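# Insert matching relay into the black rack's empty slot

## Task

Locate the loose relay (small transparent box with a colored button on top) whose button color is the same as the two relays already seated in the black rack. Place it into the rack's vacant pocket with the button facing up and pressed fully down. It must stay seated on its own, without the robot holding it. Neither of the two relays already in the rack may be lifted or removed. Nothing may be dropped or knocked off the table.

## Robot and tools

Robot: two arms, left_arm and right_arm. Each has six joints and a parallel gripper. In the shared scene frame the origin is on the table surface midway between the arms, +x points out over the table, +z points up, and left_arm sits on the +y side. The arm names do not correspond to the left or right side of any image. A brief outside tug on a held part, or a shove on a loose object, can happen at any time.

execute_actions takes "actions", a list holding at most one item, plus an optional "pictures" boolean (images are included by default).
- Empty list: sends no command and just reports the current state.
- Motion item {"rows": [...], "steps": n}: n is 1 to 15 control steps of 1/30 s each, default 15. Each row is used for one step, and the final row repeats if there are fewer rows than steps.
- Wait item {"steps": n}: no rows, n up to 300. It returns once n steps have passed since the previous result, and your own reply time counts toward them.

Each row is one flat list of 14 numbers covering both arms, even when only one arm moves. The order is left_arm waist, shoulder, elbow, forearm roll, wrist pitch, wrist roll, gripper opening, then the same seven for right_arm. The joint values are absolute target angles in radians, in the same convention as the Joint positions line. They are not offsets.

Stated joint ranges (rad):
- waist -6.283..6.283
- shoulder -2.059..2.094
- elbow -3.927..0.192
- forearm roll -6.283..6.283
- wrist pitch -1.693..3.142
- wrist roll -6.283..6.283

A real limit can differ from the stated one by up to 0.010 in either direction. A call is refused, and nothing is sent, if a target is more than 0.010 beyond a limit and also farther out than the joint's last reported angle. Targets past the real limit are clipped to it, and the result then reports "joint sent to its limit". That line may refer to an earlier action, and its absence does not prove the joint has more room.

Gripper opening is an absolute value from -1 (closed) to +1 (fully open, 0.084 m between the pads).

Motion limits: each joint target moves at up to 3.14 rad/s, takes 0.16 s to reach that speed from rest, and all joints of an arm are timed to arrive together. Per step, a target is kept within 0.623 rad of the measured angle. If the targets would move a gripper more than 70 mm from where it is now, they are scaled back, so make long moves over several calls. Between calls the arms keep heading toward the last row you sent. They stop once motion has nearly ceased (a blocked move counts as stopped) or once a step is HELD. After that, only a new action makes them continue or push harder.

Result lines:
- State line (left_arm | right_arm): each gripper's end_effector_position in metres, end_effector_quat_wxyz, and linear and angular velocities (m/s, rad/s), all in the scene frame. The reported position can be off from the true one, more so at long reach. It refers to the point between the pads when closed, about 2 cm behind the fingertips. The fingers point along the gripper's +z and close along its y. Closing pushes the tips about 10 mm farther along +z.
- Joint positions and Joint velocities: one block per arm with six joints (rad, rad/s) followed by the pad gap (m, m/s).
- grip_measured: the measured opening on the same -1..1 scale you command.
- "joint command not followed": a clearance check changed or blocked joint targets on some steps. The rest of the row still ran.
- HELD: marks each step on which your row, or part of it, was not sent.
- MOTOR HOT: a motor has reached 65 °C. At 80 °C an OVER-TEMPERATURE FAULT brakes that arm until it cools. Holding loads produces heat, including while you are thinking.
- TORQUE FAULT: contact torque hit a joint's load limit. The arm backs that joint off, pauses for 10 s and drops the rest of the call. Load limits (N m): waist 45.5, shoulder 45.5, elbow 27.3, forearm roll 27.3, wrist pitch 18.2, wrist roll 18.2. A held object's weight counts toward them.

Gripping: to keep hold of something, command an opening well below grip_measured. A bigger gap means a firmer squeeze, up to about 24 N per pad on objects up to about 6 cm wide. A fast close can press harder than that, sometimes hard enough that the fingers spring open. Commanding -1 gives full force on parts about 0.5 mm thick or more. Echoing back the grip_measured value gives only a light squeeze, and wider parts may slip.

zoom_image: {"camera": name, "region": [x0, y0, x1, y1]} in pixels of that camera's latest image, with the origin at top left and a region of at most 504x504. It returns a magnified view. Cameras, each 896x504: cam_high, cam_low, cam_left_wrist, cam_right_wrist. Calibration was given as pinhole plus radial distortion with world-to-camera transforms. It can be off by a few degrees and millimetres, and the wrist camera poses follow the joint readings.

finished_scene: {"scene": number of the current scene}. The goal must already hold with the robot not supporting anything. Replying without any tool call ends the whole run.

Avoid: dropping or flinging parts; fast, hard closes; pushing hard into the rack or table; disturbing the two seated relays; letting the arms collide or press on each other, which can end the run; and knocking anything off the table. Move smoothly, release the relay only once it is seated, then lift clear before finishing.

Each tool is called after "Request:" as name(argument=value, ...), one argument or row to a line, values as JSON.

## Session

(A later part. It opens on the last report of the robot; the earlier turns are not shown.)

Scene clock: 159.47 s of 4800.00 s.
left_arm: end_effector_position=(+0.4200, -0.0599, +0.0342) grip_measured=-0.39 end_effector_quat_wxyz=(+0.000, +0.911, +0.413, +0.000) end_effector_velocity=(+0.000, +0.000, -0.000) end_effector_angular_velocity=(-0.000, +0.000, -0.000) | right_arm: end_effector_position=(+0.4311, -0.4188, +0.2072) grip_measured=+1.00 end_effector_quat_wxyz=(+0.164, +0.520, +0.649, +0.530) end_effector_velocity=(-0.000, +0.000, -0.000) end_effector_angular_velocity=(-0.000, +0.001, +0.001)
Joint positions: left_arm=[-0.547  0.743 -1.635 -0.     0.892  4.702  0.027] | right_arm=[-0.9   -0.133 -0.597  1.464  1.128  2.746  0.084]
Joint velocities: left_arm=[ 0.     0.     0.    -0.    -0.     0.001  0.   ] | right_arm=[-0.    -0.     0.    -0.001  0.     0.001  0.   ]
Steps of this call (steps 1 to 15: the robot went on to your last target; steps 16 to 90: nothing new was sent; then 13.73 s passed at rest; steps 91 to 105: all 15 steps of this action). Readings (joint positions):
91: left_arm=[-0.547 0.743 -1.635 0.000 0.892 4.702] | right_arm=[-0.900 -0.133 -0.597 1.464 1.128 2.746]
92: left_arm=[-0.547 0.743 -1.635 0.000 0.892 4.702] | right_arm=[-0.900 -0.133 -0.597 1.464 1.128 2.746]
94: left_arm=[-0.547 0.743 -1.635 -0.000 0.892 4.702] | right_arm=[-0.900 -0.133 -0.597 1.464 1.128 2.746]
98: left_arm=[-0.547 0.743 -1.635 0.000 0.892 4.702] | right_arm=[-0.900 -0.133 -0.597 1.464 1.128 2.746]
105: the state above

Request:
execute_actions(
  actions=[
    {"rows": [[-0.547,0.735,-1.637,0,0.902,4.702,-0.8,-0.9,-0.133,-0.597,1.464,1.128,2.746,1],[-0.547,0.722,-1.641,0,0.920,4.702,-0.8,-0.9,-0.133,-0.597,1.464,1.128,2.746,1],[-0.547,0.705,-1.646,0,0.942,4.702,-0.8,-0.9,-0.133,-0.597,1.464,1.128,2.746,1],[-0.547,0.688,-1.652,0,0.965,4.702,-0.8,-0.9,-0.133,-0.597,1.464,1.128,2.746,1],[-0.547,0.670,-1.6575,0,0.988,4.702,-0.8,-0.9,-0.133,-0.597,1.464,1.128,2.746,1],[-0.547,0.651,-1.672,0,1.022,4.702,-0.8,-0.9,-0.133,-0.597,1.464,1.128,2.746,1],[-0.547,0.632,-1.687,0,1.056,4.702,-0.8,-0.9,-0.133,-0.597,1.464,1.128,2.746,1],[-0.547,0.613,-1.702,0,1.090,4.702,-0.8,-0.9,-0.133,-0.597,1.464,1.128,2.746,1],[-0.547,0.594,-1.717,0,1.123,4.702,-0.8,-0.9,-0.133,-0.597,1.464,1.128,2.746,1]], "steps": 15},
  ],
  pictures=false,
)

Request:
execute_actions(
  actions=[
    {"rows": [[-0.148,0.281,-1.198,0,0.917,4.001,-0.8,-0.9,-0.133,-0.597,1.464,1.128,2.746,1]], "steps": 15},
  ],
  pictures=false,
)

Request:
execute_actions(
  actions=[
    {"steps": 25},
  ],
)

Scene clock: 187.50 s of 4800.00 s.
left_arm: end_effector_position=(+0.4216, -0.0612, +0.1370) grip_measured=-0.39 end_effector_quat_wxyz=(+0.005, +0.911, +0.413, +0.002) end_effector_velocity=(-0.009, +0.007, +0.126) end_effector_angular_velocity=(+0.002, +0.002, -0.002) | right_arm: end_effector_position=(+0.4311, -0.4188, +0.2072) grip_measured=+1.00 end_effector_quat_wxyz=(+0.164, +0.520, +0.649, +0.530) end_effector_velocity=(-0.000, +0.001, -0.000) end_effector_angular_velocity=(+0.002, +0.001, +0.001)
Joint positions: left_arm=[-0.547  0.603 -1.712 -0.     1.098  4.702  0.027] | right_arm=[-0.9   -0.133 -0.597  1.464  1.128  2.746  0.084]
Joint velocities: left_arm=[-0.002 -0.163 -0.108  0.001  0.274 -0.    -0.   ] | right_arm=[ 0.     0.     0.001 -0.     0.001  0.001  0.   ]
Steps of this call (steps 1 to 15: the robot went on to your last target; steps 16 to 90: nothing new was sent; then 24.53 s passed at rest; steps 91 to 105: all 15 steps of this action). Readings (joint positions):
91: left_arm=[-0.547 0.743 -1.635 -0.000 0.892 4.702] | right_arm=[-0.900 -0.133 -0.597 1.464 1.128 2.746]
92: left_arm=[-0.547 0.742 -1.635 0.000 0.893 4.702] | right_arm=[-0.900 -0.133 -0.597 1.464 1.128 2.746]
94: left_arm=[-0.547 0.737 -1.635 0.000 0.904 4.702] | right_arm=[-0.900 -0.133 -0.597 1.464 1.128 2.746]
98: left_arm=[-0.547 0.696 -1.650 0.000 0.961 4.702] | right_arm=[-0.900 -0.133 -0.597 1.464 1.128 2.746]
105: the state above

Scene clock: 188.00 s of 4800.00 s.
left_arm: end_effector_position=(+0.4560, +0.0835, +0.1339) grip_measured=-0.39 end_effector_quat_wxyz=(-0.000, +0.738, +0.675, -0.000) end_effector_velocity=(+0.029, +0.341, -0.015) end_effector_angular_velocity=(-0.000, -0.001, +1.538) | right_arm: end_effector_position=(+0.4311, -0.4188, +0.2072) grip_measured=+1.00 end_effector_quat_wxyz=(+0.164, +0.520, +0.649, +0.530) end_effector_velocity=(-0.000, +0.000, -0.000) end_effector_angular_velocity=(-0.002, -0.001, +0.002)
Joint positions: left_arm=[-0.315  0.416 -1.414  0.     0.999  4.303  0.027] | right_arm=[-0.9   -0.133 -0.597  1.464  1.128  2.746  0.084]
Joint velocities: left_arm=[ 0.55  -0.442  0.708  0.    -0.268 -0.988 -0.   ] | right_arm=[-0.    -0.001  0.    -0.001  0.    -0.002  0.   ]
Steps of this call (steps 1 to 15: all 15 steps of this action). Readings (joint positions):
1: left_arm=[-0.547 0.599 -1.714 -0.000 1.106 4.702] | right_arm=[-0.900 -0.133 -0.597 1.464 1.128 2.746]
2: left_arm=[-0.545 0.595 -1.711 -0.000 1.109 4.697] | right_arm=[-0.900 -0.133 -0.597 1.464 1.128 2.746]
4: left_arm=[-0.523 0.576 -1.676 -0.000 1.098 4.655] | right_arm=[-0.900 -0.133 -0.597 1.464 1.128 2.746]
8: left_arm=[-0.441 0.517 -1.578 0.000 1.061 4.532] | right_arm=[-0.900 -0.133 -0.597 1.464 1.128 2.746]
15: the state above

Scene clock: 188.83 s of 4800.00 s.
left_arm: end_effector_position=(+0.4524, +0.1848, +0.1272) grip_measured=-0.39 end_effector_quat_wxyz=(+0.000, +0.561, +0.828, -0.000) end_effector_velocity=(+0.000, +0.002, +0.000) end_effector_angular_velocity=(+0.000, +0.001, +0.005) | right_arm: end_effector_position=(+0.4311, -0.4188, +0.2072) grip_measured=+1.00 end_effector_quat_wxyz=(+0.164, +0.520, +0.649, +0.530) end_effector_velocity=(+0.000, -0.000, +0.001) end_effector_angular_velocity=(-0.002, -0.002, +0.001)
Joint positions: left_arm=[-0.148  0.281 -1.198 -0.     0.917  4.001  0.027] | right_arm=[-0.9   -0.133 -0.597  1.464  1.128  2.746  0.084]
Joint velocities: left_arm=[ 0.003 -0.001  0.001 -0.     0.    -0.002 -0.   ] | right_arm=[ 0.    -0.002 -0.    -0.001  0.    -0.     0.   ]
Steps of this call (steps 1 to 25: the robot went on to your last target). Readings (joint positions):
1: left_arm=[-0.297 0.401 -1.391 0.000 0.990 4.270] | right_arm=[-0.900 -0.133 -0.597 1.464 1.128 2.746]
2: left_arm=[-0.278 0.386 -1.367 0.000 0.981 4.237] | right_arm=[-0.900 -0.133 -0.597 1.464 1.128 2.746]
4: left_arm=[-0.241 0.356 -1.319 0.000 0.963 4.170] | right_arm=[-0.900 -0.133 -0.597 1.464 1.128 2.746]
8: left_arm=[-0.175 0.304 -1.235 0.000 0.932 4.053] | right_arm=[-0.900 -0.133 -0.597 1.464 1.128 2.746]
25: the state above
camera_calibration (this result's frames):
cam_left_wrist: T_world_to_cam=[[0.932661, 0.36072, 0.00491071, -0.45458], [0.360749, -0.932497, -0.0175653, 0.0841833], [-0.00175692, 0.018154, -0.999834, 0.252922], [0, 0, 0, 1]] pos_world=[0.394044, 0.237885, 0.25659]
cam_right_wrist: T_world_to_cam=[[0.489708, -0.106794, 0.865321, -0.405953], [0.41222, -0.84618, -0.337718, -0.392427], [0.768284, 0.522086, -0.370359, 0.0959054], [0, 0, 0, 1]] pos_world=[0.286882, -0.425489, 0.254269]

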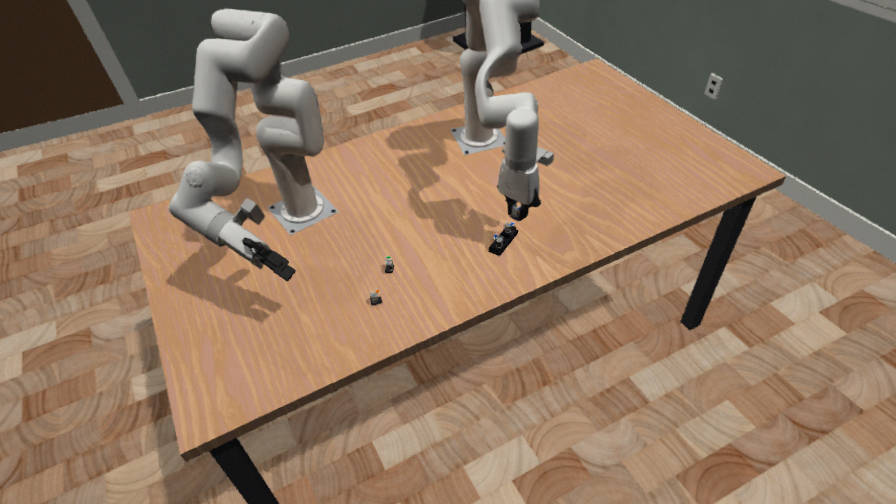

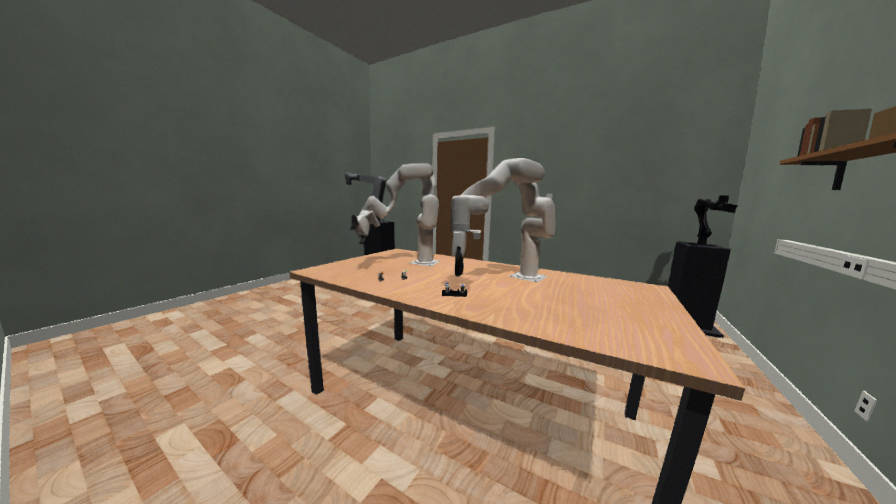

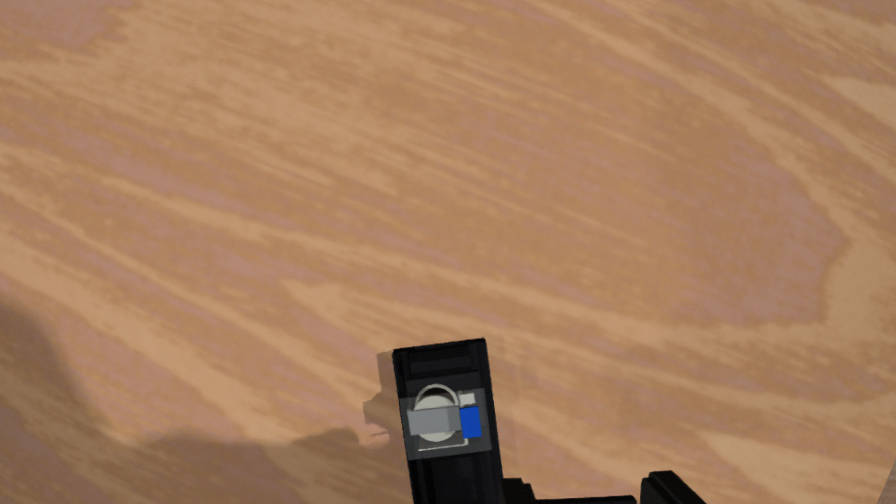

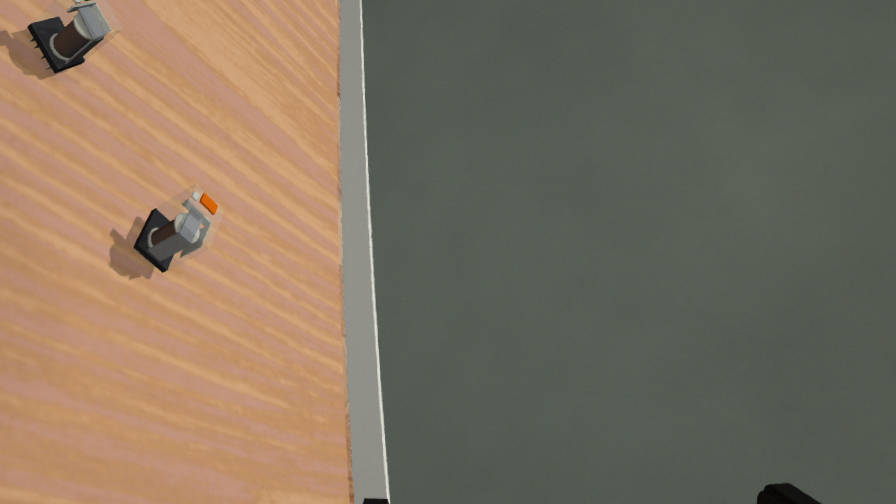

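Request:
execute_actions(
  actions=[
    {"rows": [[-0.2156,0.2927,-1.1189,0,0.826,3.794,-0.8,-0.9,-0.133,-0.597,1.464,1.128,2.746,1]], "steps": 15},
  ],
  pictures=false,
)

Request:
execute_actions(
  actions=[
    {"steps": 15},
  ],
)

Scene clock: 220.50 s of 4800.00 s.
left_arm: end_effector_position=(+0.4299, +0.1565, +0.0983) grip_measured=-0.39 end_effector_quat_wxyz=(+0.001, +0.502, +0.865, +0.000) end_effector_velocity=(-0.002, -0.002, -0.003) end_effector_angular_velocity=(-0.001, -0.002, +0.023) | right_arm: end_effector_position=(+0.4311, -0.4188, +0.2072) grip_measured=+1.00 end_effector_quat_wxyz=(+0.164, +0.520, +0.649, +0.530) end_effector_velocity=(-0.000, +0.000, -0.000) end_effector_angular_velocity=(+0.000, -0.000, +0.000)
Joint positions: left_arm=[-0.215  0.292 -1.121  0.     0.827  3.796  0.027] | right_arm=[-0.9   -0.133 -0.597  1.464  1.128  2.746  0.084]
Joint velocities: left_arm=[-0.005 -0.     0.01  -0.    -0.013 -0.028 -0.   ] | right_arm=[-0.  0.  0.  0.  0. -0.  0.]
Steps of this call (steps 1 to 15: the robot went on to your last target; steps 16 to 90: nothing new was sent; then 28.17 s passed at rest; steps 91 to 105: all 15 steps of this action). Readings (joint positions):
91: left_arm=[-0.148 0.281 -1.198 0.000 0.917 4.001] | right_arm=[-0.900 -0.133 -0.597 1.464 1.128 2.746]
92: left_arm=[-0.149 0.281 -1.197 0.000 0.915 3.996] | right_arm=[-0.900 -0.133 -0.597 1.464 1.128 2.746]
94: left_arm=[-0.161 0.282 -1.182 0.000 0.895 3.951] | right_arm=[-0.900 -0.133 -0.597 1.464 1.128 2.746]
98: left_arm=[-0.205 0.292 -1.131 -0.000 0.845 3.835] | right_arm=[-0.900 -0.133 -0.597 1.464 1.128 2.746]
105: the state above

Scene clock: 221.00 s of 4800.00 s.
left_arm: end_effector_position=(+0.4291, +0.1563, +0.0974) grip_measured=-0.39 end_effector_quat_wxyz=(+0.000, +0.502, +0.865, +0.000) end_effector_velocity=(+0.000, +0.000, -0.000) end_effector_angular_velocity=(+0.000, -0.000, -0.000) | right_arm: end_effector_position=(+0.4311, -0.4188, +0.2072) grip_measured=+1.00 end_effector_quat_wxyz=(+0.164, +0.520, +0.649, +0.530) end_effector_velocity=(-0.000, +0.000, -0.000) end_effector_angular_velocity=(+0.001, +0.001, +0.001)
Joint positions: left_arm=[-0.216  0.293 -1.119  0.     0.826  3.794  0.027] | right_arm=[-0.9   -0.133 -0.597  1.464  1.128  2.746  0.084]
Joint velocities: left_arm=[ 0.     0.     0.     0.001 -0.001 -0.     0.   ] | right_arm=[ 0.    -0.     0.001 -0.     0.001  0.     0.   ]
Steps of this call (steps 1 to 15: the robot went on to your last target). Readings (joint positions):
1: left_arm=[-0.215 0.292 -1.120 0.000 0.827 3.796] | right_arm=[-0.900 -0.133 -0.597 1.464 1.128 2.746]
2: left_arm=[-0.215 0.292 -1.120 0.000 0.826 3.795] | right_arm=[-0.900 -0.133 -0.597 1.464 1.128 2.746]
4: left_arm=[-0.215 0.292 -1.119 0.000 0.826 3.795] | right_arm=[-0.900 -0.133 -0.597 1.464 1.128 2.746]
8: left_arm=[-0.215 0.293 -1.119 0.000 0.826 3.794] | right_arm=[-0.900 -0.133 -0.597 1.464 1.128 2.746]
15: the state above
All arms were judged still, so your last target was given up. Only a new action makes them travel on or press farther. Fingers that are still opening or closing keep moving.
camera_calibration (this result's frames):
cam_left_wrist: T_world_to_cam=[[0.873241, 0.487262, 0.00508106, -0.416764], [0.487272, -0.873077, -0.0173623, 0.00190755], [-0.00402384, 0.0176373, -0.999836, 0.224662], [0, 0, 0, 1]] pos_world=[0.36391, 0.200777, 0.226776]
cam_right_wrist: T_world_to_cam=[[0.489708, -0.106794, 0.865321, -0.405953], [0.41222, -0.84618, -0.337718, -0.392427], [0.768284, 0.522086, -0.370358, 0.0959054], [0, 0, 0, 1]] pos_world=[0.286882, -0.425489, 0.254269]

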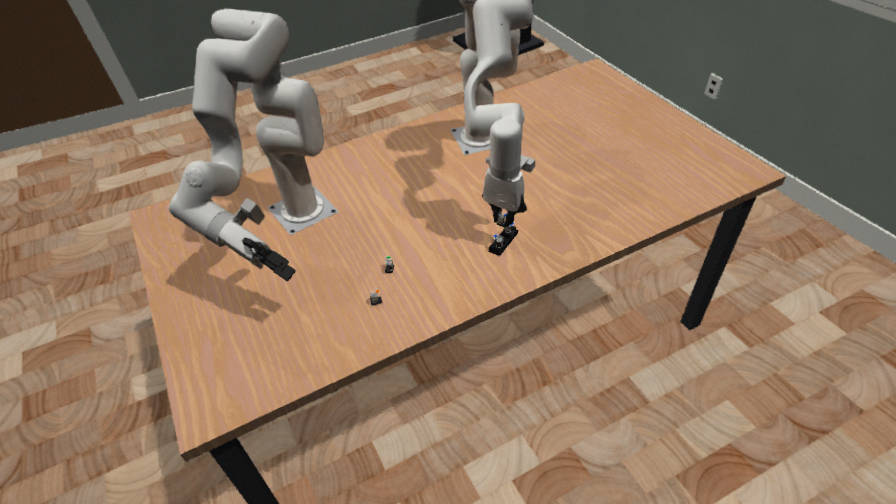

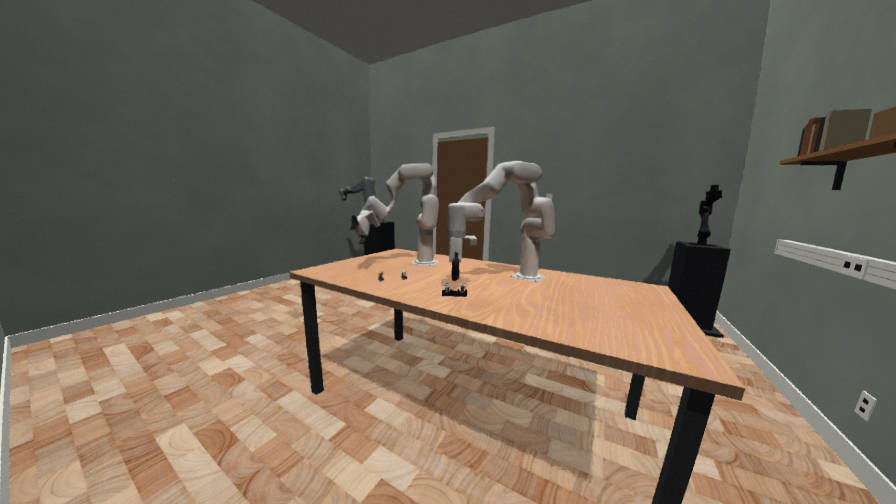

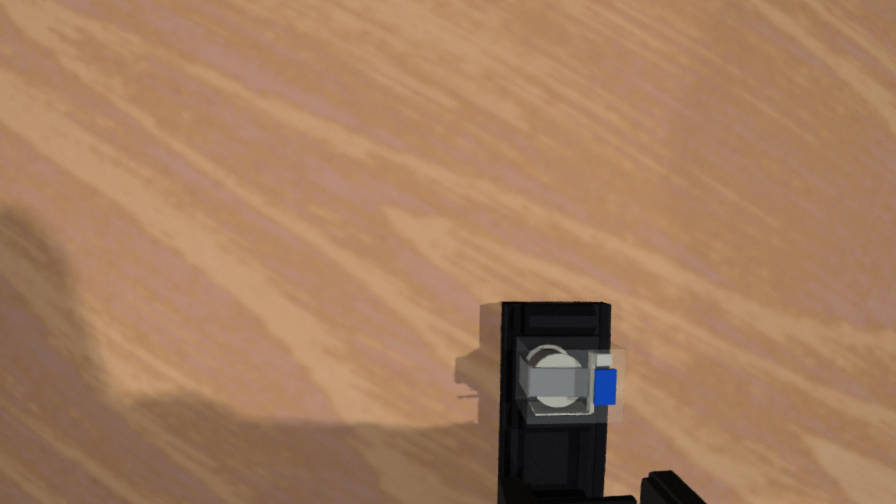

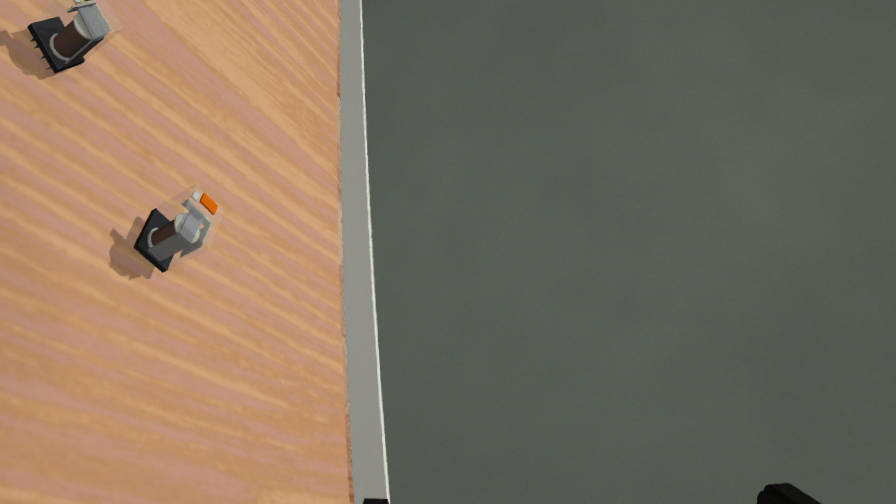

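Request:
execute_actions(
  actions=[
    {"rows": [[-0.217,0.315,-1.112,0,0.797,3.793,-0.8,-0.9,-0.133,-0.597,1.464,1.128,2.746,1],[-0.218,0.338,-1.106,0,0.767,3.792,-0.8,-0.9,-0.133,-0.597,1.464,1.128,2.746,1],[-0.219,0.361,-1.099,0,0.738,3.791,-0.8,-0.9,-0.133,-0.597,1.464,1.128,2.746,1],[-0.219,0.3846,-1.0928,0,0.7082,3.791,-0.8,-0.9,-0.133,-0.597,1.464,1.128,2.746,1]], "steps": 15},
  ],
  pictures=false,
)

Request:
execute_actions(
  actions=[
    {"steps": 15},
  ],
)

Scene clock: 240.83 s of 4800.00 s.
left_arm: end_effector_position=(+0.4291, +0.1544, +0.0508) grip_measured=-0.39 end_effector_quat_wxyz=(+0.001, +0.502, +0.865, +0.000) end_effector_velocity=(+0.005, -0.003, -0.002) end_effector_angular_velocity=(-0.008, -0.019, +0.000) | right_arm: end_effector_position=(+0.4311, -0.4188, +0.2072) grip_measured=+1.00 end_effector_quat_wxyz=(+0.164, +0.520, +0.649, +0.530) end_effector_velocity=(-0.000, +0.000, -0.000) end_effector_angular_velocity=(-0.000, +0.001, +0.002)
Joint positions: left_arm=[-0.219  0.382 -1.094  0.     0.71   3.791  0.027] | right_arm=[-0.9   -0.133 -0.597  1.464  1.128  2.746  0.084]
Joint velocities: left_arm=[-0.001  0.009 -0.001 -0.    -0.029 -0.001 -0.   ] | right_arm=[ 0.     0.     0.    -0.001  0.    -0.     0.   ]
Steps of this call (steps 1 to 90: nothing new was sent; then 16.33 s passed at rest; steps 91 to 105: all 15 steps of this action). Readings (joint positions):
91: left_arm=[-0.216 0.293 -1.119 -0.000 0.826 3.794] | right_arm=[-0.900 -0.133 -0.597 1.464 1.128 2.746]
92: left_arm=[-0.216 0.294 -1.119 -0.000 0.823 3.794] | right_arm=[-0.900 -0.133 -0.597 1.464 1.128 2.746]
94: left_arm=[-0.216 0.306 -1.116 -0.000 0.804 3.793] | right_arm=[-0.900 -0.133 -0.597 1.464 1.128 2.746]
98: left_arm=[-0.218 0.360 -1.098 0.000 0.742 3.792] | right_arm=[-0.900 -0.133 -0.597 1.464 1.128 2.746]
105: the state above

Scene clock: 241.33 s of 4800.00 s.
left_arm: end_effector_position=(+0.4287, +0.1546, +0.0495) grip_measured=-0.39 end_effector_quat_wxyz=(+0.000, +0.502, +0.865, +0.000) end_effector_velocity=(-0.000, +0.000, -0.000) end_effector_angular_velocity=(+0.001, +0.001, -0.001) | right_arm: end_effector_position=(+0.4311, -0.4188, +0.2072) grip_measured=+1.00 end_effector_quat_wxyz=(+0.164, +0.520, +0.649, +0.530) end_effector_velocity=(+0.000, -0.000, -0.000) end_effector_angular_velocity=(+0.002, +0.001, -0.002)
Joint positions: left_arm=[-0.219  0.384 -1.093 -0.     0.708  3.791  0.027] | right_arm=[-0.9   -0.133 -0.597  1.464  1.128  2.746  0.084]
Joint velocities: left_arm=[-0.     0.001  0.     0.001  0.001  0.001  0.   ] | right_arm=[-0.     0.001 -0.     0.001 -0.     0.001  0.   ]
Steps of this call (steps 1 to 15: the robot went on to your last target). Readings (joint positions):
1: left_arm=[-0.219 0.383 -1.094 0.000 0.710 3.791] | right_arm=[-0.900 -0.133 -0.597 1.464 1.128 2.746]
2: left_arm=[-0.219 0.383 -1.094 0.000 0.709 3.791] | right_arm=[-0.900 -0.133 -0.597 1.464 1.128 2.746]
4: left_arm=[-0.219 0.384 -1.093 0.000 0.709 3.791] | right_arm=[-0.900 -0.133 -0.597 1.464 1.128 2.746]
8: left_arm=[-0.219 0.384 -1.093 -0.000 0.708 3.791] | right_arm=[-0.900 -0.133 -0.597 1.464 1.128 2.746]
15: the state above
All arms were judged still, so your last target was given up. Only a new action makes them travel on or press farther. Fingers that are still opening or closing keep moving.
camera_calibration (this result's frames):
cam_left_wrist: T_world_to_cam=[[0.873453, 0.486883, 0.00501171, -0.415311], [0.486892, -0.873288, -0.0174471, -0.0000215832], [-0.00411802, 0.0176794, -0.999835, 0.176824], [0, 0, 0, 1]] pos_world=[0.363493, 0.199063, 0.178876]
cam_right_wrist: T_world_to_cam=[[0.489708, -0.106794, 0.865321, -0.405953], [0.41222, -0.84618, -0.337718, -0.392427], [0.768284, 0.522086, -0.370359, 0.0959054], [0, 0, 0, 1]] pos_world=[0.286882, -0.425489, 0.254269]

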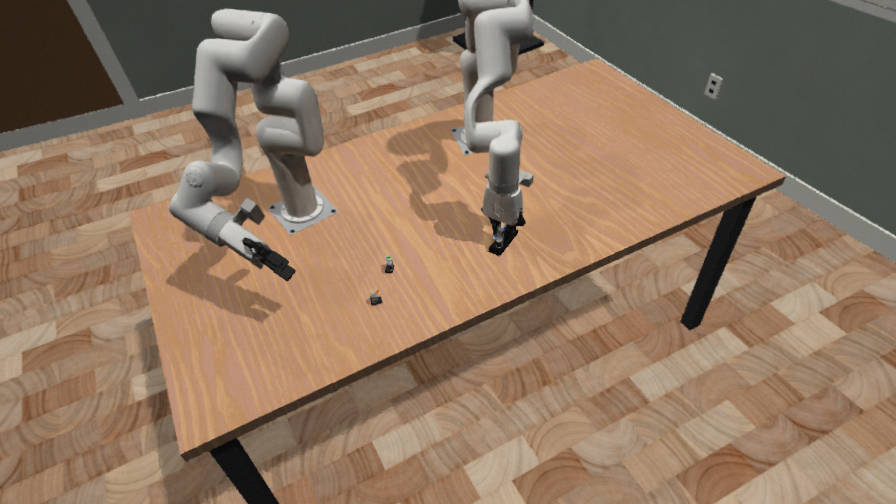

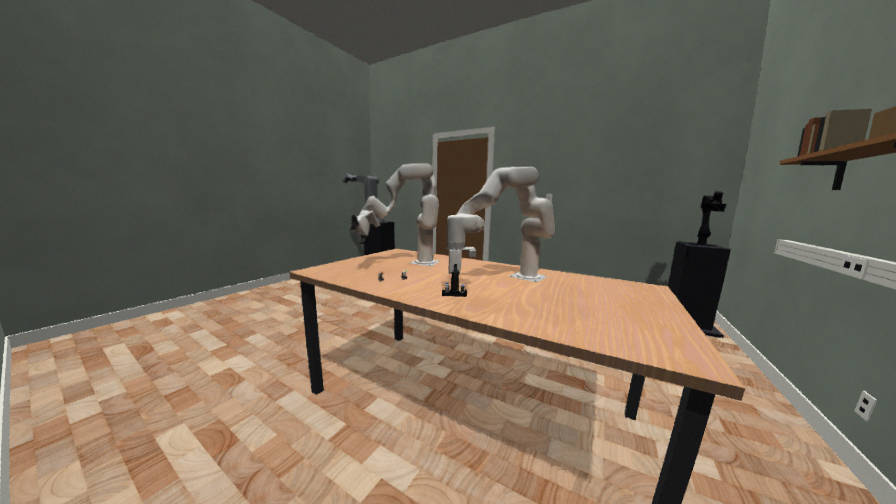

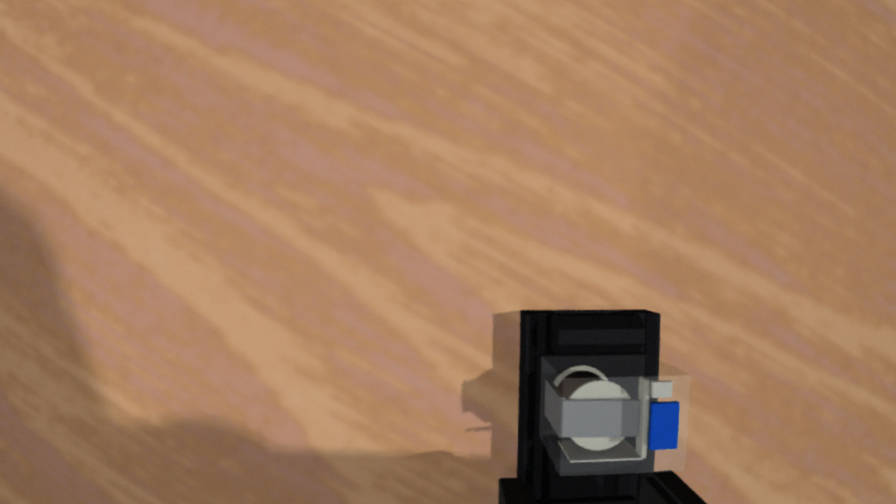

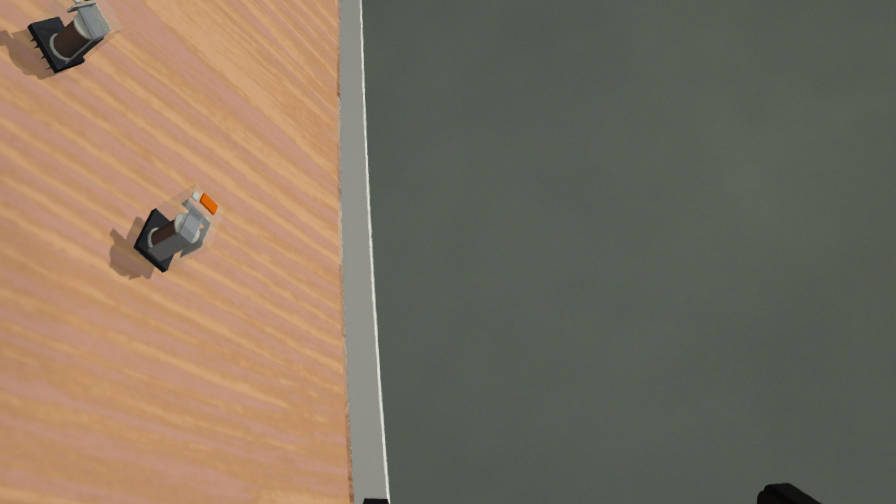

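Request:
execute_actions(
  actions=[
    {"rows": [[-0.219,0.389,-1.092,0,0.703,3.791,-0.8,-0.9,-0.133,-0.597,1.464,1.128,2.746,1],[-0.219,0.394,-1.091,0,0.697,3.791,-0.8,-0.9,-0.133,-0.597,1.464,1.128,2.746,1],[-0.219,0.3982,-1.0897,0,0.6915,3.791,-0.8,-0.9,-0.133,-0.597,1.464,1.128,2.746,1]], "steps": 15},
  ],
  pictures=false,
)

Request:
execute_actions(
  actions=[
    {"rows": [[-0.219,0.3982,-1.0897,0,0.6915,3.791,-0.8,-0.9,-0.133,-0.597,1.464,1.128,2.746,1],[-0.219,0.3982,-1.0897,0,0.6915,3.791,-0.6,-0.9,-0.133,-0.597,1.464,1.128,2.746,1],[-0.219,0.3982,-1.0897,0,0.6915,3.791,-0.5,-0.9,-0.133,-0.597,1.464,1.128,2.746,1],[-0.219,0.3982,-1.0897,0,0.6915,3.791,-0.45,-0.9,-0.133,-0.597,1.464,1.128,2.746,1],[-0.219,0.3982,-1.0897,0,0.6915,3.791,-0.4,-0.9,-0.133,-0.597,1.464,1.128,2.746,1],[-0.219,0.3982,-1.0897,0,0.6915,3.791,-0.35,-0.9,-0.133,-0.597,1.464,1.128,2.746,1],[-0.219,0.3982,-1.0897,0,0.6915,3.791,-0.3,-0.9,-0.133,-0.597,1.464,1.128,2.746,1],[-0.219,0.3982,-1.0897,0,0.6915,3.791,-0.25,-0.9,-0.133,-0.597,1.464,1.128,2.746,1],[-0.219,0.3982,-1.0897,0,0.6915,3.791,-0.2,-0.9,-0.133,-0.597,1.464,1.128,2.746,1],[-0.219,0.3982,-1.0897,0,0.6915,3.791,-0.15,-0.9,-0.133,-0.597,1.464,1.128,2.746,1],[-0.219,0.3982,-1.0897,0,0.6915,3.791,-0.1,-0.9,-0.133,-0.597,1.464,1.128,2.746,1],[-0.219,0.3982,-1.0897,0,0.6915,3.791,-0.05,-0.9,-0.133,-0.597,1.464,1.128,2.746,1],[-0.219,0.3982,-1.0897,0,0.6915,3.791,0.0,-0.9,-0.133,-0.597,1.464,1.128,2.746,1],[-0.219,0.3982,-1.0897,0,0.6915,3.791,0.05,-0.9,-0.133,-0.597,1.464,1.128,2.746,1],[-0.219,0.3982,-1.0897,0,0.6915,3.791,0.1,-0.9,-0.133,-0.597,1.464,1.128,2.746,1]], "steps": 15},
  ],
  pictures=false,
)

Request:
execute_actions(
  actions=[
    {"rows": [[-0.219,0.395,-1.091,0,0.696,3.791,0.1,-0.9,-0.133,-0.597,1.464,1.128,2.746,1],[-0.219,0.390,-1.092,0,0.702,3.791,0.1,-0.9,-0.133,-0.597,1.464,1.128,2.746,1],[-0.219,0.3846,-1.0928,0,0.7082,3.791,0.1,-0.9,-0.133,-0.597,1.464,1.128,2.746,1],[-0.219,0.373,-1.096,0,0.723,3.791,0.1,-0.9,-0.133,-0.597,1.464,1.128,2.746,1],[-0.219,0.361,-1.099,0,0.738,3.791,0.1,-0.9,-0.133,-0.597,1.464,1.128,2.746,1],[-0.219,0.350,-1.102,0,0.752,3.791,0.1,-0.9,-0.133,-0.597,1.464,1.128,2.746,1],[-0.219,0.338,-1.106,0,0.767,3.791,0.1,-0.9,-0.133,-0.597,1.464,1.128,2.746,1],[-0.219,0.327,-1.109,0,0.782,3.791,0.1,-0.9,-0.133,-0.597,1.464,1.128,2.746,1],[-0.219,0.315,-1.112,0,0.797,3.791,0.1,-0.9,-0.133,-0.597,1.464,1.128,2.746,1],[-0.219,0.304,-1.116,0,0.812,3.791,0.1,-0.9,-0.133,-0.597,1.464,1.128,2.746,1],[-0.219,0.293,-1.119,0,0.826,3.791,0.1,-0.9,-0.133,-0.597,1.464,1.128,2.746,1],[-0.219,0.285,-1.135,0,0.850,3.791,0.1,-0.9,-0.133,-0.597,1.464,1.128,2.746,1],[-0.219,0.278,-1.152,0,0.874,3.791,0.1,-0.9,-0.133,-0.597,1.464,1.128,2.746,1]], "steps": 15},
  ],
  pictures=false,
)

Request:
execute_actions(
  actions=[
    {"steps": 15},
  ],
)

Scene clock: 282.90 s of 4800.00 s.
left_arm: end_effector_position=(+0.4291, +0.1544, +0.0438) grip_measured=-0.39 end_effector_quat_wxyz=(+0.001, +0.502, +0.865, +0.000) end_effector_velocity=(+0.000, -0.000, -0.001) end_effector_angular_velocity=(-0.000, -0.001, -0.001) | right_arm: end_effector_position=(+0.4311, -0.4188, +0.2072) grip_measured=+1.00 end_effector_quat_wxyz=(+0.164, +0.520, +0.649, +0.530) end_effector_velocity=(-0.000, +0.000, -0.000) end_effector_angular_velocity=(-0.001, +0.000, +0.001)
Joint positions: left_arm=[-0.219  0.396 -1.091 -0.     0.692  3.791  0.027] | right_arm=[-0.9   -0.133 -0.597  1.464  1.128  2.746  0.084]
Joint velocities: left_arm=[ 0.     0.003  0.001  0.    -0.004  0.001  0.   ] | right_arm=[ 0.     0.001  0.    -0.    -0.    -0.001  0.   ]
Steps of this call (steps 1 to 90: nothing new was sent; then 38.07 s passed at rest; steps 91 to 105: all 15 steps of this action). Readings (joint positions):
91: left_arm=[-0.219 0.385 -1.093 -0.000 0.708 3.791] | right_arm=[-0.900 -0.133 -0.597 1.464 1.128 2.746]
92: left_arm=[-0.219 0.385 -1.093 -0.000 0.708 3.791] | right_arm=[-0.900 -0.133 -0.597 1.464 1.128 2.746]
94: left_arm=[-0.219 0.388 -1.092 0.000 0.703 3.791] | right_arm=[-0.900 -0.133 -0.597 1.464 1.128 2.746]
98: left_arm=[-0.219 0.395 -1.090 0.000 0.695 3.791] | right_arm=[-0.900 -0.133 -0.597 1.464 1.128 2.746]
105: the state above

Scene clock: 283.40 s of 4800.00 s.
left_arm: end_effector_position=(+0.4275, +0.1550, +0.0412) grip_measured=-0.03 end_effector_quat_wxyz=(-0.001, +0.502, +0.865, -0.000) end_effector_velocity=(+0.010, -0.004, +0.013) end_effector_angular_velocity=(-0.012, -0.028, -0.000) | right_arm: end_effector_position=(+0.4311, -0.4188, +0.2072) grip_measured=+1.00 end_effector_quat_wxyz=(+0.164, +0.520, +0.649, +0.530) end_effector_velocity=(+0.000, -0.000, +0.000) end_effector_angular_velocity=(+0.000, -0.001, -0.001)
Joint positions: left_arm=[-0.219  0.4   -1.088  0.     0.691  3.791  0.043] | right_arm=[-0.9   -0.133 -0.597  1.464  1.128  2.746  0.084]
Joint velocities: left_arm=[-0.    -0.015 -0.015 -0.    -0.001  0.     0.066] | right_arm=[ 0.    -0.    -0.001  0.001 -0.     0.001  0.   ]
Steps of this call (steps 1 to 15: all 15 steps of this action). Readings (joint positions):
1: left_arm=[-0.219 0.397 -1.091 -0.000 0.692 3.791] | right_arm=[-0.900 -0.133 -0.597 1.464 1.128 2.746]
2: left_arm=[-0.219 0.397 -1.091 -0.000 0.692 3.791] | right_arm=[-0.900 -0.133 -0.597 1.464 1.128 2.746]
4: left_arm=[-0.219 0.397 -1.091 -0.000 0.692 3.791] | right_arm=[-0.900 -0.133 -0.597 1.464 1.128 2.746]
8: left_arm=[-0.219 0.397 -1.090 -0.000 0.692 3.791] | right_arm=[-0.900 -0.133 -0.597 1.464 1.128 2.746]
15: the state above

Scene clock: 283.90 s of 4800.00 s.
left_arm: end_effector_position=(+0.4303, +0.1539, +0.0945) grip_measured=+0.09 end_effector_quat_wxyz=(+0.000, +0.502, +0.865, +0.000) end_effector_velocity=(+0.024, -0.010, +0.183) end_effector_angular_velocity=(-0.007, -0.017, -0.001) | right_arm: end_effector_position=(+0.4311, -0.4188, +0.2072) grip_measured=+1.00 end_effector_quat_wxyz=(+0.164, +0.520, +0.649, +0.530) end_effector_velocity=(-0.000, -0.000, -0.001) end_effector_angular_velocity=(+0.001, +0.002, -0.001)
Joint positions: left_arm=[-0.219  0.303 -1.125 -0.     0.821  3.791  0.048] | right_arm=[-0.9   -0.133 -0.597  1.464  1.128  2.746  0.084]
Joint velocities: left_arm=[-0.    -0.253 -0.232 -0.     0.466  0.     0.   ] | right_arm=[-0.     0.001  0.     0.    -0.001  0.001  0.   ]
Steps of this call (steps 1 to 15: all 15 steps of this action). Readings (joint positions):
1: left_arm=[-0.219 0.400 -1.089 0.000 0.691 3.791] | right_arm=[-0.900 -0.133 -0.597 1.464 1.128 2.746]
2: left_arm=[-0.219 0.399 -1.089 0.000 0.692 3.791] | right_arm=[-0.900 -0.133 -0.597 1.464 1.128 2.746]
4: left_arm=[-0.219 0.396 -1.090 0.000 0.696 3.791] | right_arm=[-0.900 -0.133 -0.597 1.464 1.128 2.746]
8: left_arm=[-0.219 0.373 -1.096 0.000 0.724 3.791] | right_arm=[-0.900 -0.133 -0.597 1.464 1.128 2.746]
15: the state above

Scene clock: 284.40 s of 4800.00 s.
left_arm: end_effector_position=(+0.4321, +0.1531, +0.1137) grip_measured=+0.09 end_effector_quat_wxyz=(-0.000, +0.502, +0.865, -0.000) end_effector_velocity=(+0.001, -0.001, +0.003) end_effector_angular_velocity=(-0.002, -0.005, +0.001) | right_arm: end_effector_position=(+0.4311, -0.4188, +0.2072) grip_measured=+1.00 end_effector_quat_wxyz=(+0.164, +0.520, +0.649, +0.530) end_effector_velocity=(+0.000, -0.000, +0.000) end_effector_angular_velocity=(-0.002, -0.002, -0.000)
Joint positions: left_arm=[-0.219  0.278 -1.152  0.     0.874  3.791  0.048] | right_arm=[-0.9   -0.133 -0.597  1.464  1.128  2.746  0.084]
Joint velocities: left_arm=[ 0.    -0.003 -0.003 -0.     0.001 -0.001 -0.   ] | right_arm=[ 0.    -0.    -0.001  0.001 -0.001 -0.002  0.   ]
Steps of this call (steps 1 to 15: the robot went on to your last target). Readings (joint positions):
1: left_arm=[-0.219 0.296 -1.133 -0.000 0.835 3.791] | right_arm=[-0.900 -0.133 -0.597 1.464 1.128 2.746]
2: left_arm=[-0.219 0.289 -1.139 -0.000 0.846 3.791] | right_arm=[-0.900 -0.133 -0.597 1.464 1.128 2.746]
4: left_arm=[-0.219 0.282 -1.147 -0.000 0.860 3.791] | right_arm=[-0.900 -0.133 -0.597 1.464 1.128 2.746]
8: left_arm=[-0.219 0.280 -1.150 0.000 0.871 3.791] | right_arm=[-0.900 -0.133 -0.597 1.464 1.128 2.746]
15: the state above
camera_calibration (this result's frames):
cam_left_wrist: T_world_to_cam=[[0.873459, 0.486877, 0.0045035, -0.417853], [0.486873, -0.873285, -0.0181071, -0.00175101], [-0.00488309, 0.0180084, -0.999826, 0.241289], [0, 0, 0, 1]] pos_world=[0.367008, 0.197569, 0.243097]
cam_right_wrist: T_world_to_cam=[[0.489708, -0.106794, 0.865321, -0.405953], [0.41222, -0.84618, -0.337718, -0.392427], [0.768284, 0.522086, -0.370359, 0.0959055], [0, 0, 0, 1]] pos_world=[0.286882, -0.425489, 0.254269]

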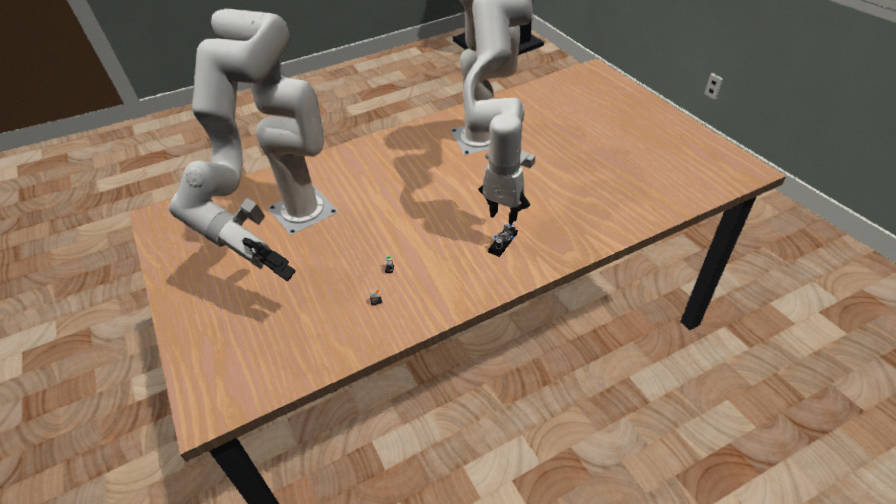

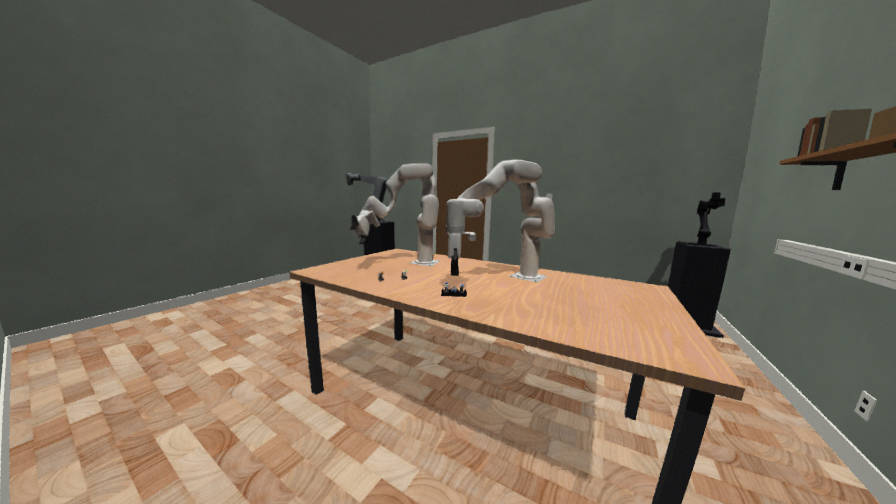

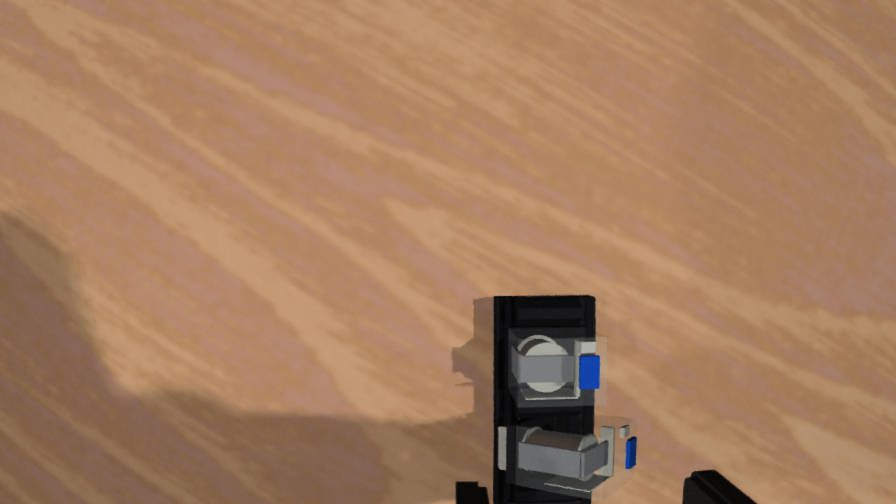

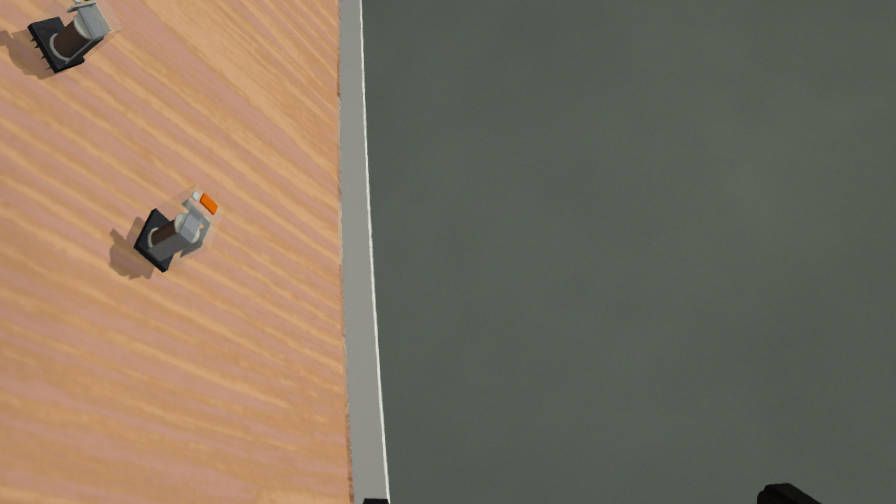

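Request:
zoom_image(
  camera="cam_high",
  region=[450, 190, 570, 270],
)

Region (450, 190, 570, 270) of cam_high's 896x504 image, scaled by 4.200, with more detail than that image has.

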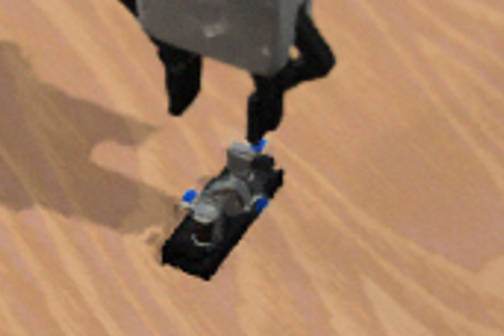

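Request:
execute_actions(
  actions=[
    {"rows": [[-0.219,0.278,-1.152,0,0.874,3.791,0.4,-0.9,-0.133,-0.597,1.464,1.128,2.746,1],[-0.219,0.285,-1.135,0,0.850,3.791,0.7,-0.9,-0.133,-0.597,1.464,1.128,2.746,1],[-0.219,0.293,-1.119,0,0.826,3.791,0.8,-0.9,-0.133,-0.597,1.464,1.128,2.746,1],[-0.219,0.304,-1.116,0,0.812,3.791,0.8,-0.9,-0.133,-0.597,1.464,1.128,2.746,1],[-0.219,0.315,-1.112,0,0.797,3.791,0.8,-0.9,-0.133,-0.597,1.464,1.128,2.746,1],[-0.219,0.327,-1.109,0,0.782,3.791,0.8,-0.9,-0.133,-0.597,1.464,1.128,2.746,1],[-0.219,0.338,-1.106,0,0.767,3.791,0.8,-0.9,-0.133,-0.597,1.464,1.128,2.746,1],[-0.219,0.350,-1.102,0,0.752,3.791,0.8,-0.9,-0.133,-0.597,1.464,1.128,2.746,1],[-0.219,0.361,-1.099,0,0.738,3.791,0.8,-0.9,-0.133,-0.597,1.464,1.128,2.746,1],[-0.219,0.373,-1.096,0,0.723,3.791,0.8,-0.9,-0.133,-0.597,1.464,1.128,2.746,1],[-0.219,0.3846,-1.0928,0,0.7082,3.791,0.8,-0.9,-0.133,-0.597,1.464,1.128,2.746,1]], "steps": 15},
  ],
  pictures=false,
)

Request:
execute_actions(
  actions=[
    {"steps": 12},
  ],
)

Scene clock: 322.73 s of 4800.00 s.
left_arm: end_effector_position=(+0.4279, +0.1549, +0.0560) grip_measured=+0.80 end_effector_quat_wxyz=(-0.002, +0.502, +0.865, -0.000) end_effector_velocity=(-0.011, +0.005, -0.099) end_effector_angular_velocity=(+0.010, +0.024, -0.000) | right_arm: end_effector_position=(+0.4311, -0.4188, +0.2072) grip_measured=+1.00 end_effector_quat_wxyz=(+0.164, +0.520, +0.649, +0.530) end_effector_velocity=(+0.000, -0.000, +0.000) end_effector_angular_velocity=(+0.000, -0.001, -0.000)
Joint positions: left_arm=[-0.219  0.371 -1.096  0.     0.729  3.791  0.076] | right_arm=[-0.9   -0.133 -0.597  1.464  1.128  2.746  0.084]
Joint velocities: left_arm=[ 0.     0.181  0.064 -0.    -0.218  0.001  0.001] | right_arm=[-0.     0.    -0.     0.001  0.    -0.001  0.   ]
Steps of this call (steps 1 to 15: the robot went on to your last target; steps 16 to 90: nothing new was sent; then 34.83 s passed at rest; steps 91 to 105: all 15 steps of this action). Readings (joint positions):
91: left_arm=[-0.219 0.278 -1.152 -0.000 0.874 3.791] | right_arm=[-0.900 -0.133 -0.597 1.464 1.128 2.746]
92: left_arm=[-0.219 0.278 -1.152 -0.000 0.874 3.791] | right_arm=[-0.900 -0.133 -0.597 1.464 1.128 2.746]
94: left_arm=[-0.219 0.279 -1.147 -0.000 0.865 3.791] | right_arm=[-0.900 -0.133 -0.597 1.464 1.128 2.746]
98: left_arm=[-0.219 0.303 -1.123 0.000 0.820 3.791] | right_arm=[-0.900 -0.133 -0.597 1.464 1.128 2.746]
105: the state above

Scene clock: 323.13 s of 4800.00 s.
left_arm: end_effector_position=(+0.4289, +0.1545, +0.0498) grip_measured=+0.80 end_effector_quat_wxyz=(+0.000, +0.502, +0.865, +0.000) end_effector_velocity=(-0.001, +0.001, -0.003) end_effector_angular_velocity=(+0.001, +0.003, +0.001) | right_arm: end_effector_position=(+0.4311, -0.4188, +0.2072) grip_measured=+1.00 end_effector_quat_wxyz=(+0.164, +0.520, +0.649, +0.530) end_effector_velocity=(+0.000, +0.000, +0.000) end_effector_angular_velocity=(-0.001, -0.001, +0.001)
Joint positions: left_arm=[-0.219  0.384 -1.093 -0.     0.708  3.791  0.077] | right_arm=[-0.9   -0.133 -0.597  1.464  1.128  2.746  0.084]
Joint velocities: left_arm=[ 0.001  0.004  0.003 -0.    -0.004 -0.     0.   ] | right_arm=[ 0.     0.    -0.001 -0.001  0.001 -0.001  0.   ]
Steps of this call (steps 1 to 12: the robot went on to your last target). Readings (joint positions):
1: left_arm=[-0.219 0.376 -1.094 0.000 0.723 3.791] | right_arm=[-0.900 -0.133 -0.597 1.464 1.128 2.746]
2: left_arm=[-0.219 0.379 -1.094 0.000 0.719 3.791] | right_arm=[-0.900 -0.133 -0.597 1.464 1.128 2.746]
4: left_arm=[-0.219 0.382 -1.094 0.000 0.713 3.791] | right_arm=[-0.900 -0.133 -0.597 1.464 1.128 2.746]
8: left_arm=[-0.219 0.383 -1.094 -0.000 0.709 3.791] | right_arm=[-0.900 -0.133 -0.597 1.464 1.128 2.746]
12: the state above
camera_calibration (this result's frames):
cam_left_wrist: T_world_to_cam=[[0.873448, 0.486888, 0.0053538, -0.415439], [0.486905, -0.87329, -0.0170069, -0.000182012], [-0.00360506, 0.0174615, -0.999841, 0.176974], [0, 0, 0, 1]] pos_world=[0.363591, 0.199023, 0.179167]
cam_right_wrist: T_world_to_cam=[[0.489708, -0.106794, 0.865321, -0.405953], [0.41222, -0.84618, -0.337718, -0.392427], [0.768284, 0.522086, -0.370359, 0.0959054], [0, 0, 0, 1]] pos_world=[0.286882, -0.425489, 0.254269]

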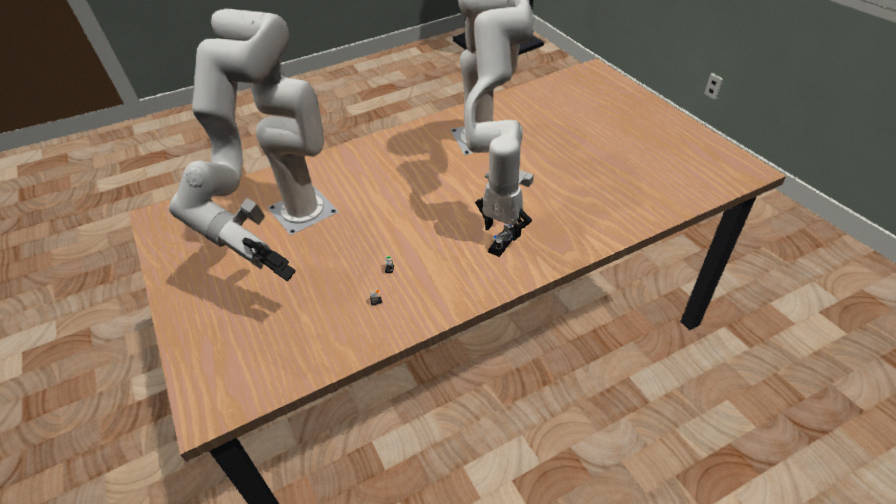

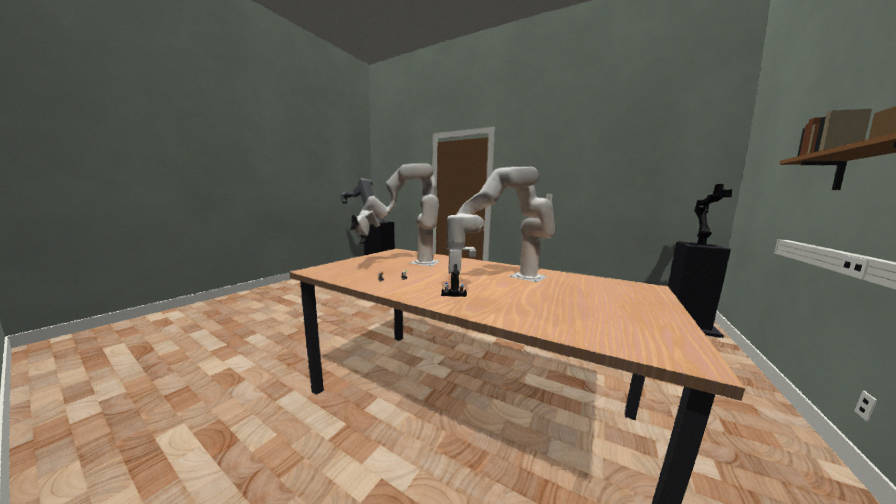

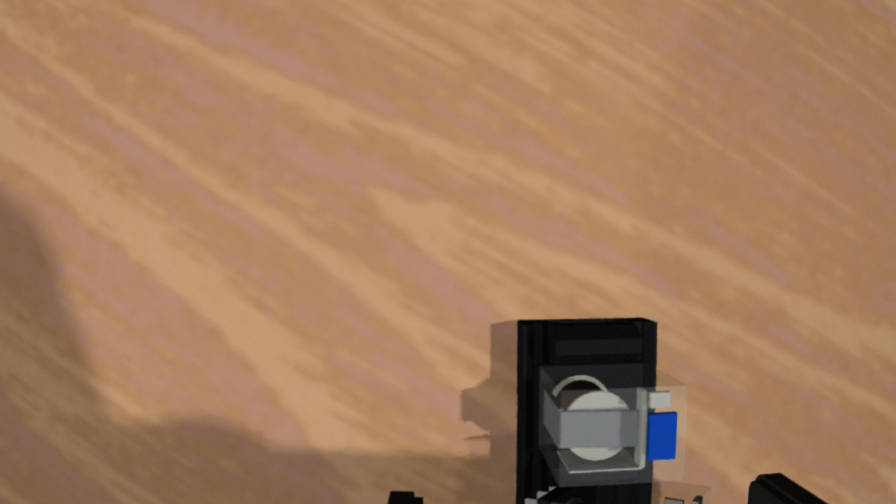

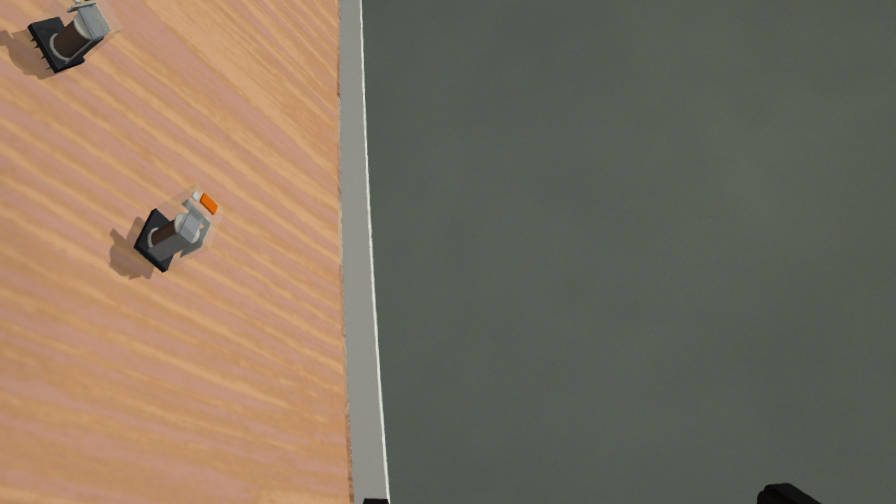

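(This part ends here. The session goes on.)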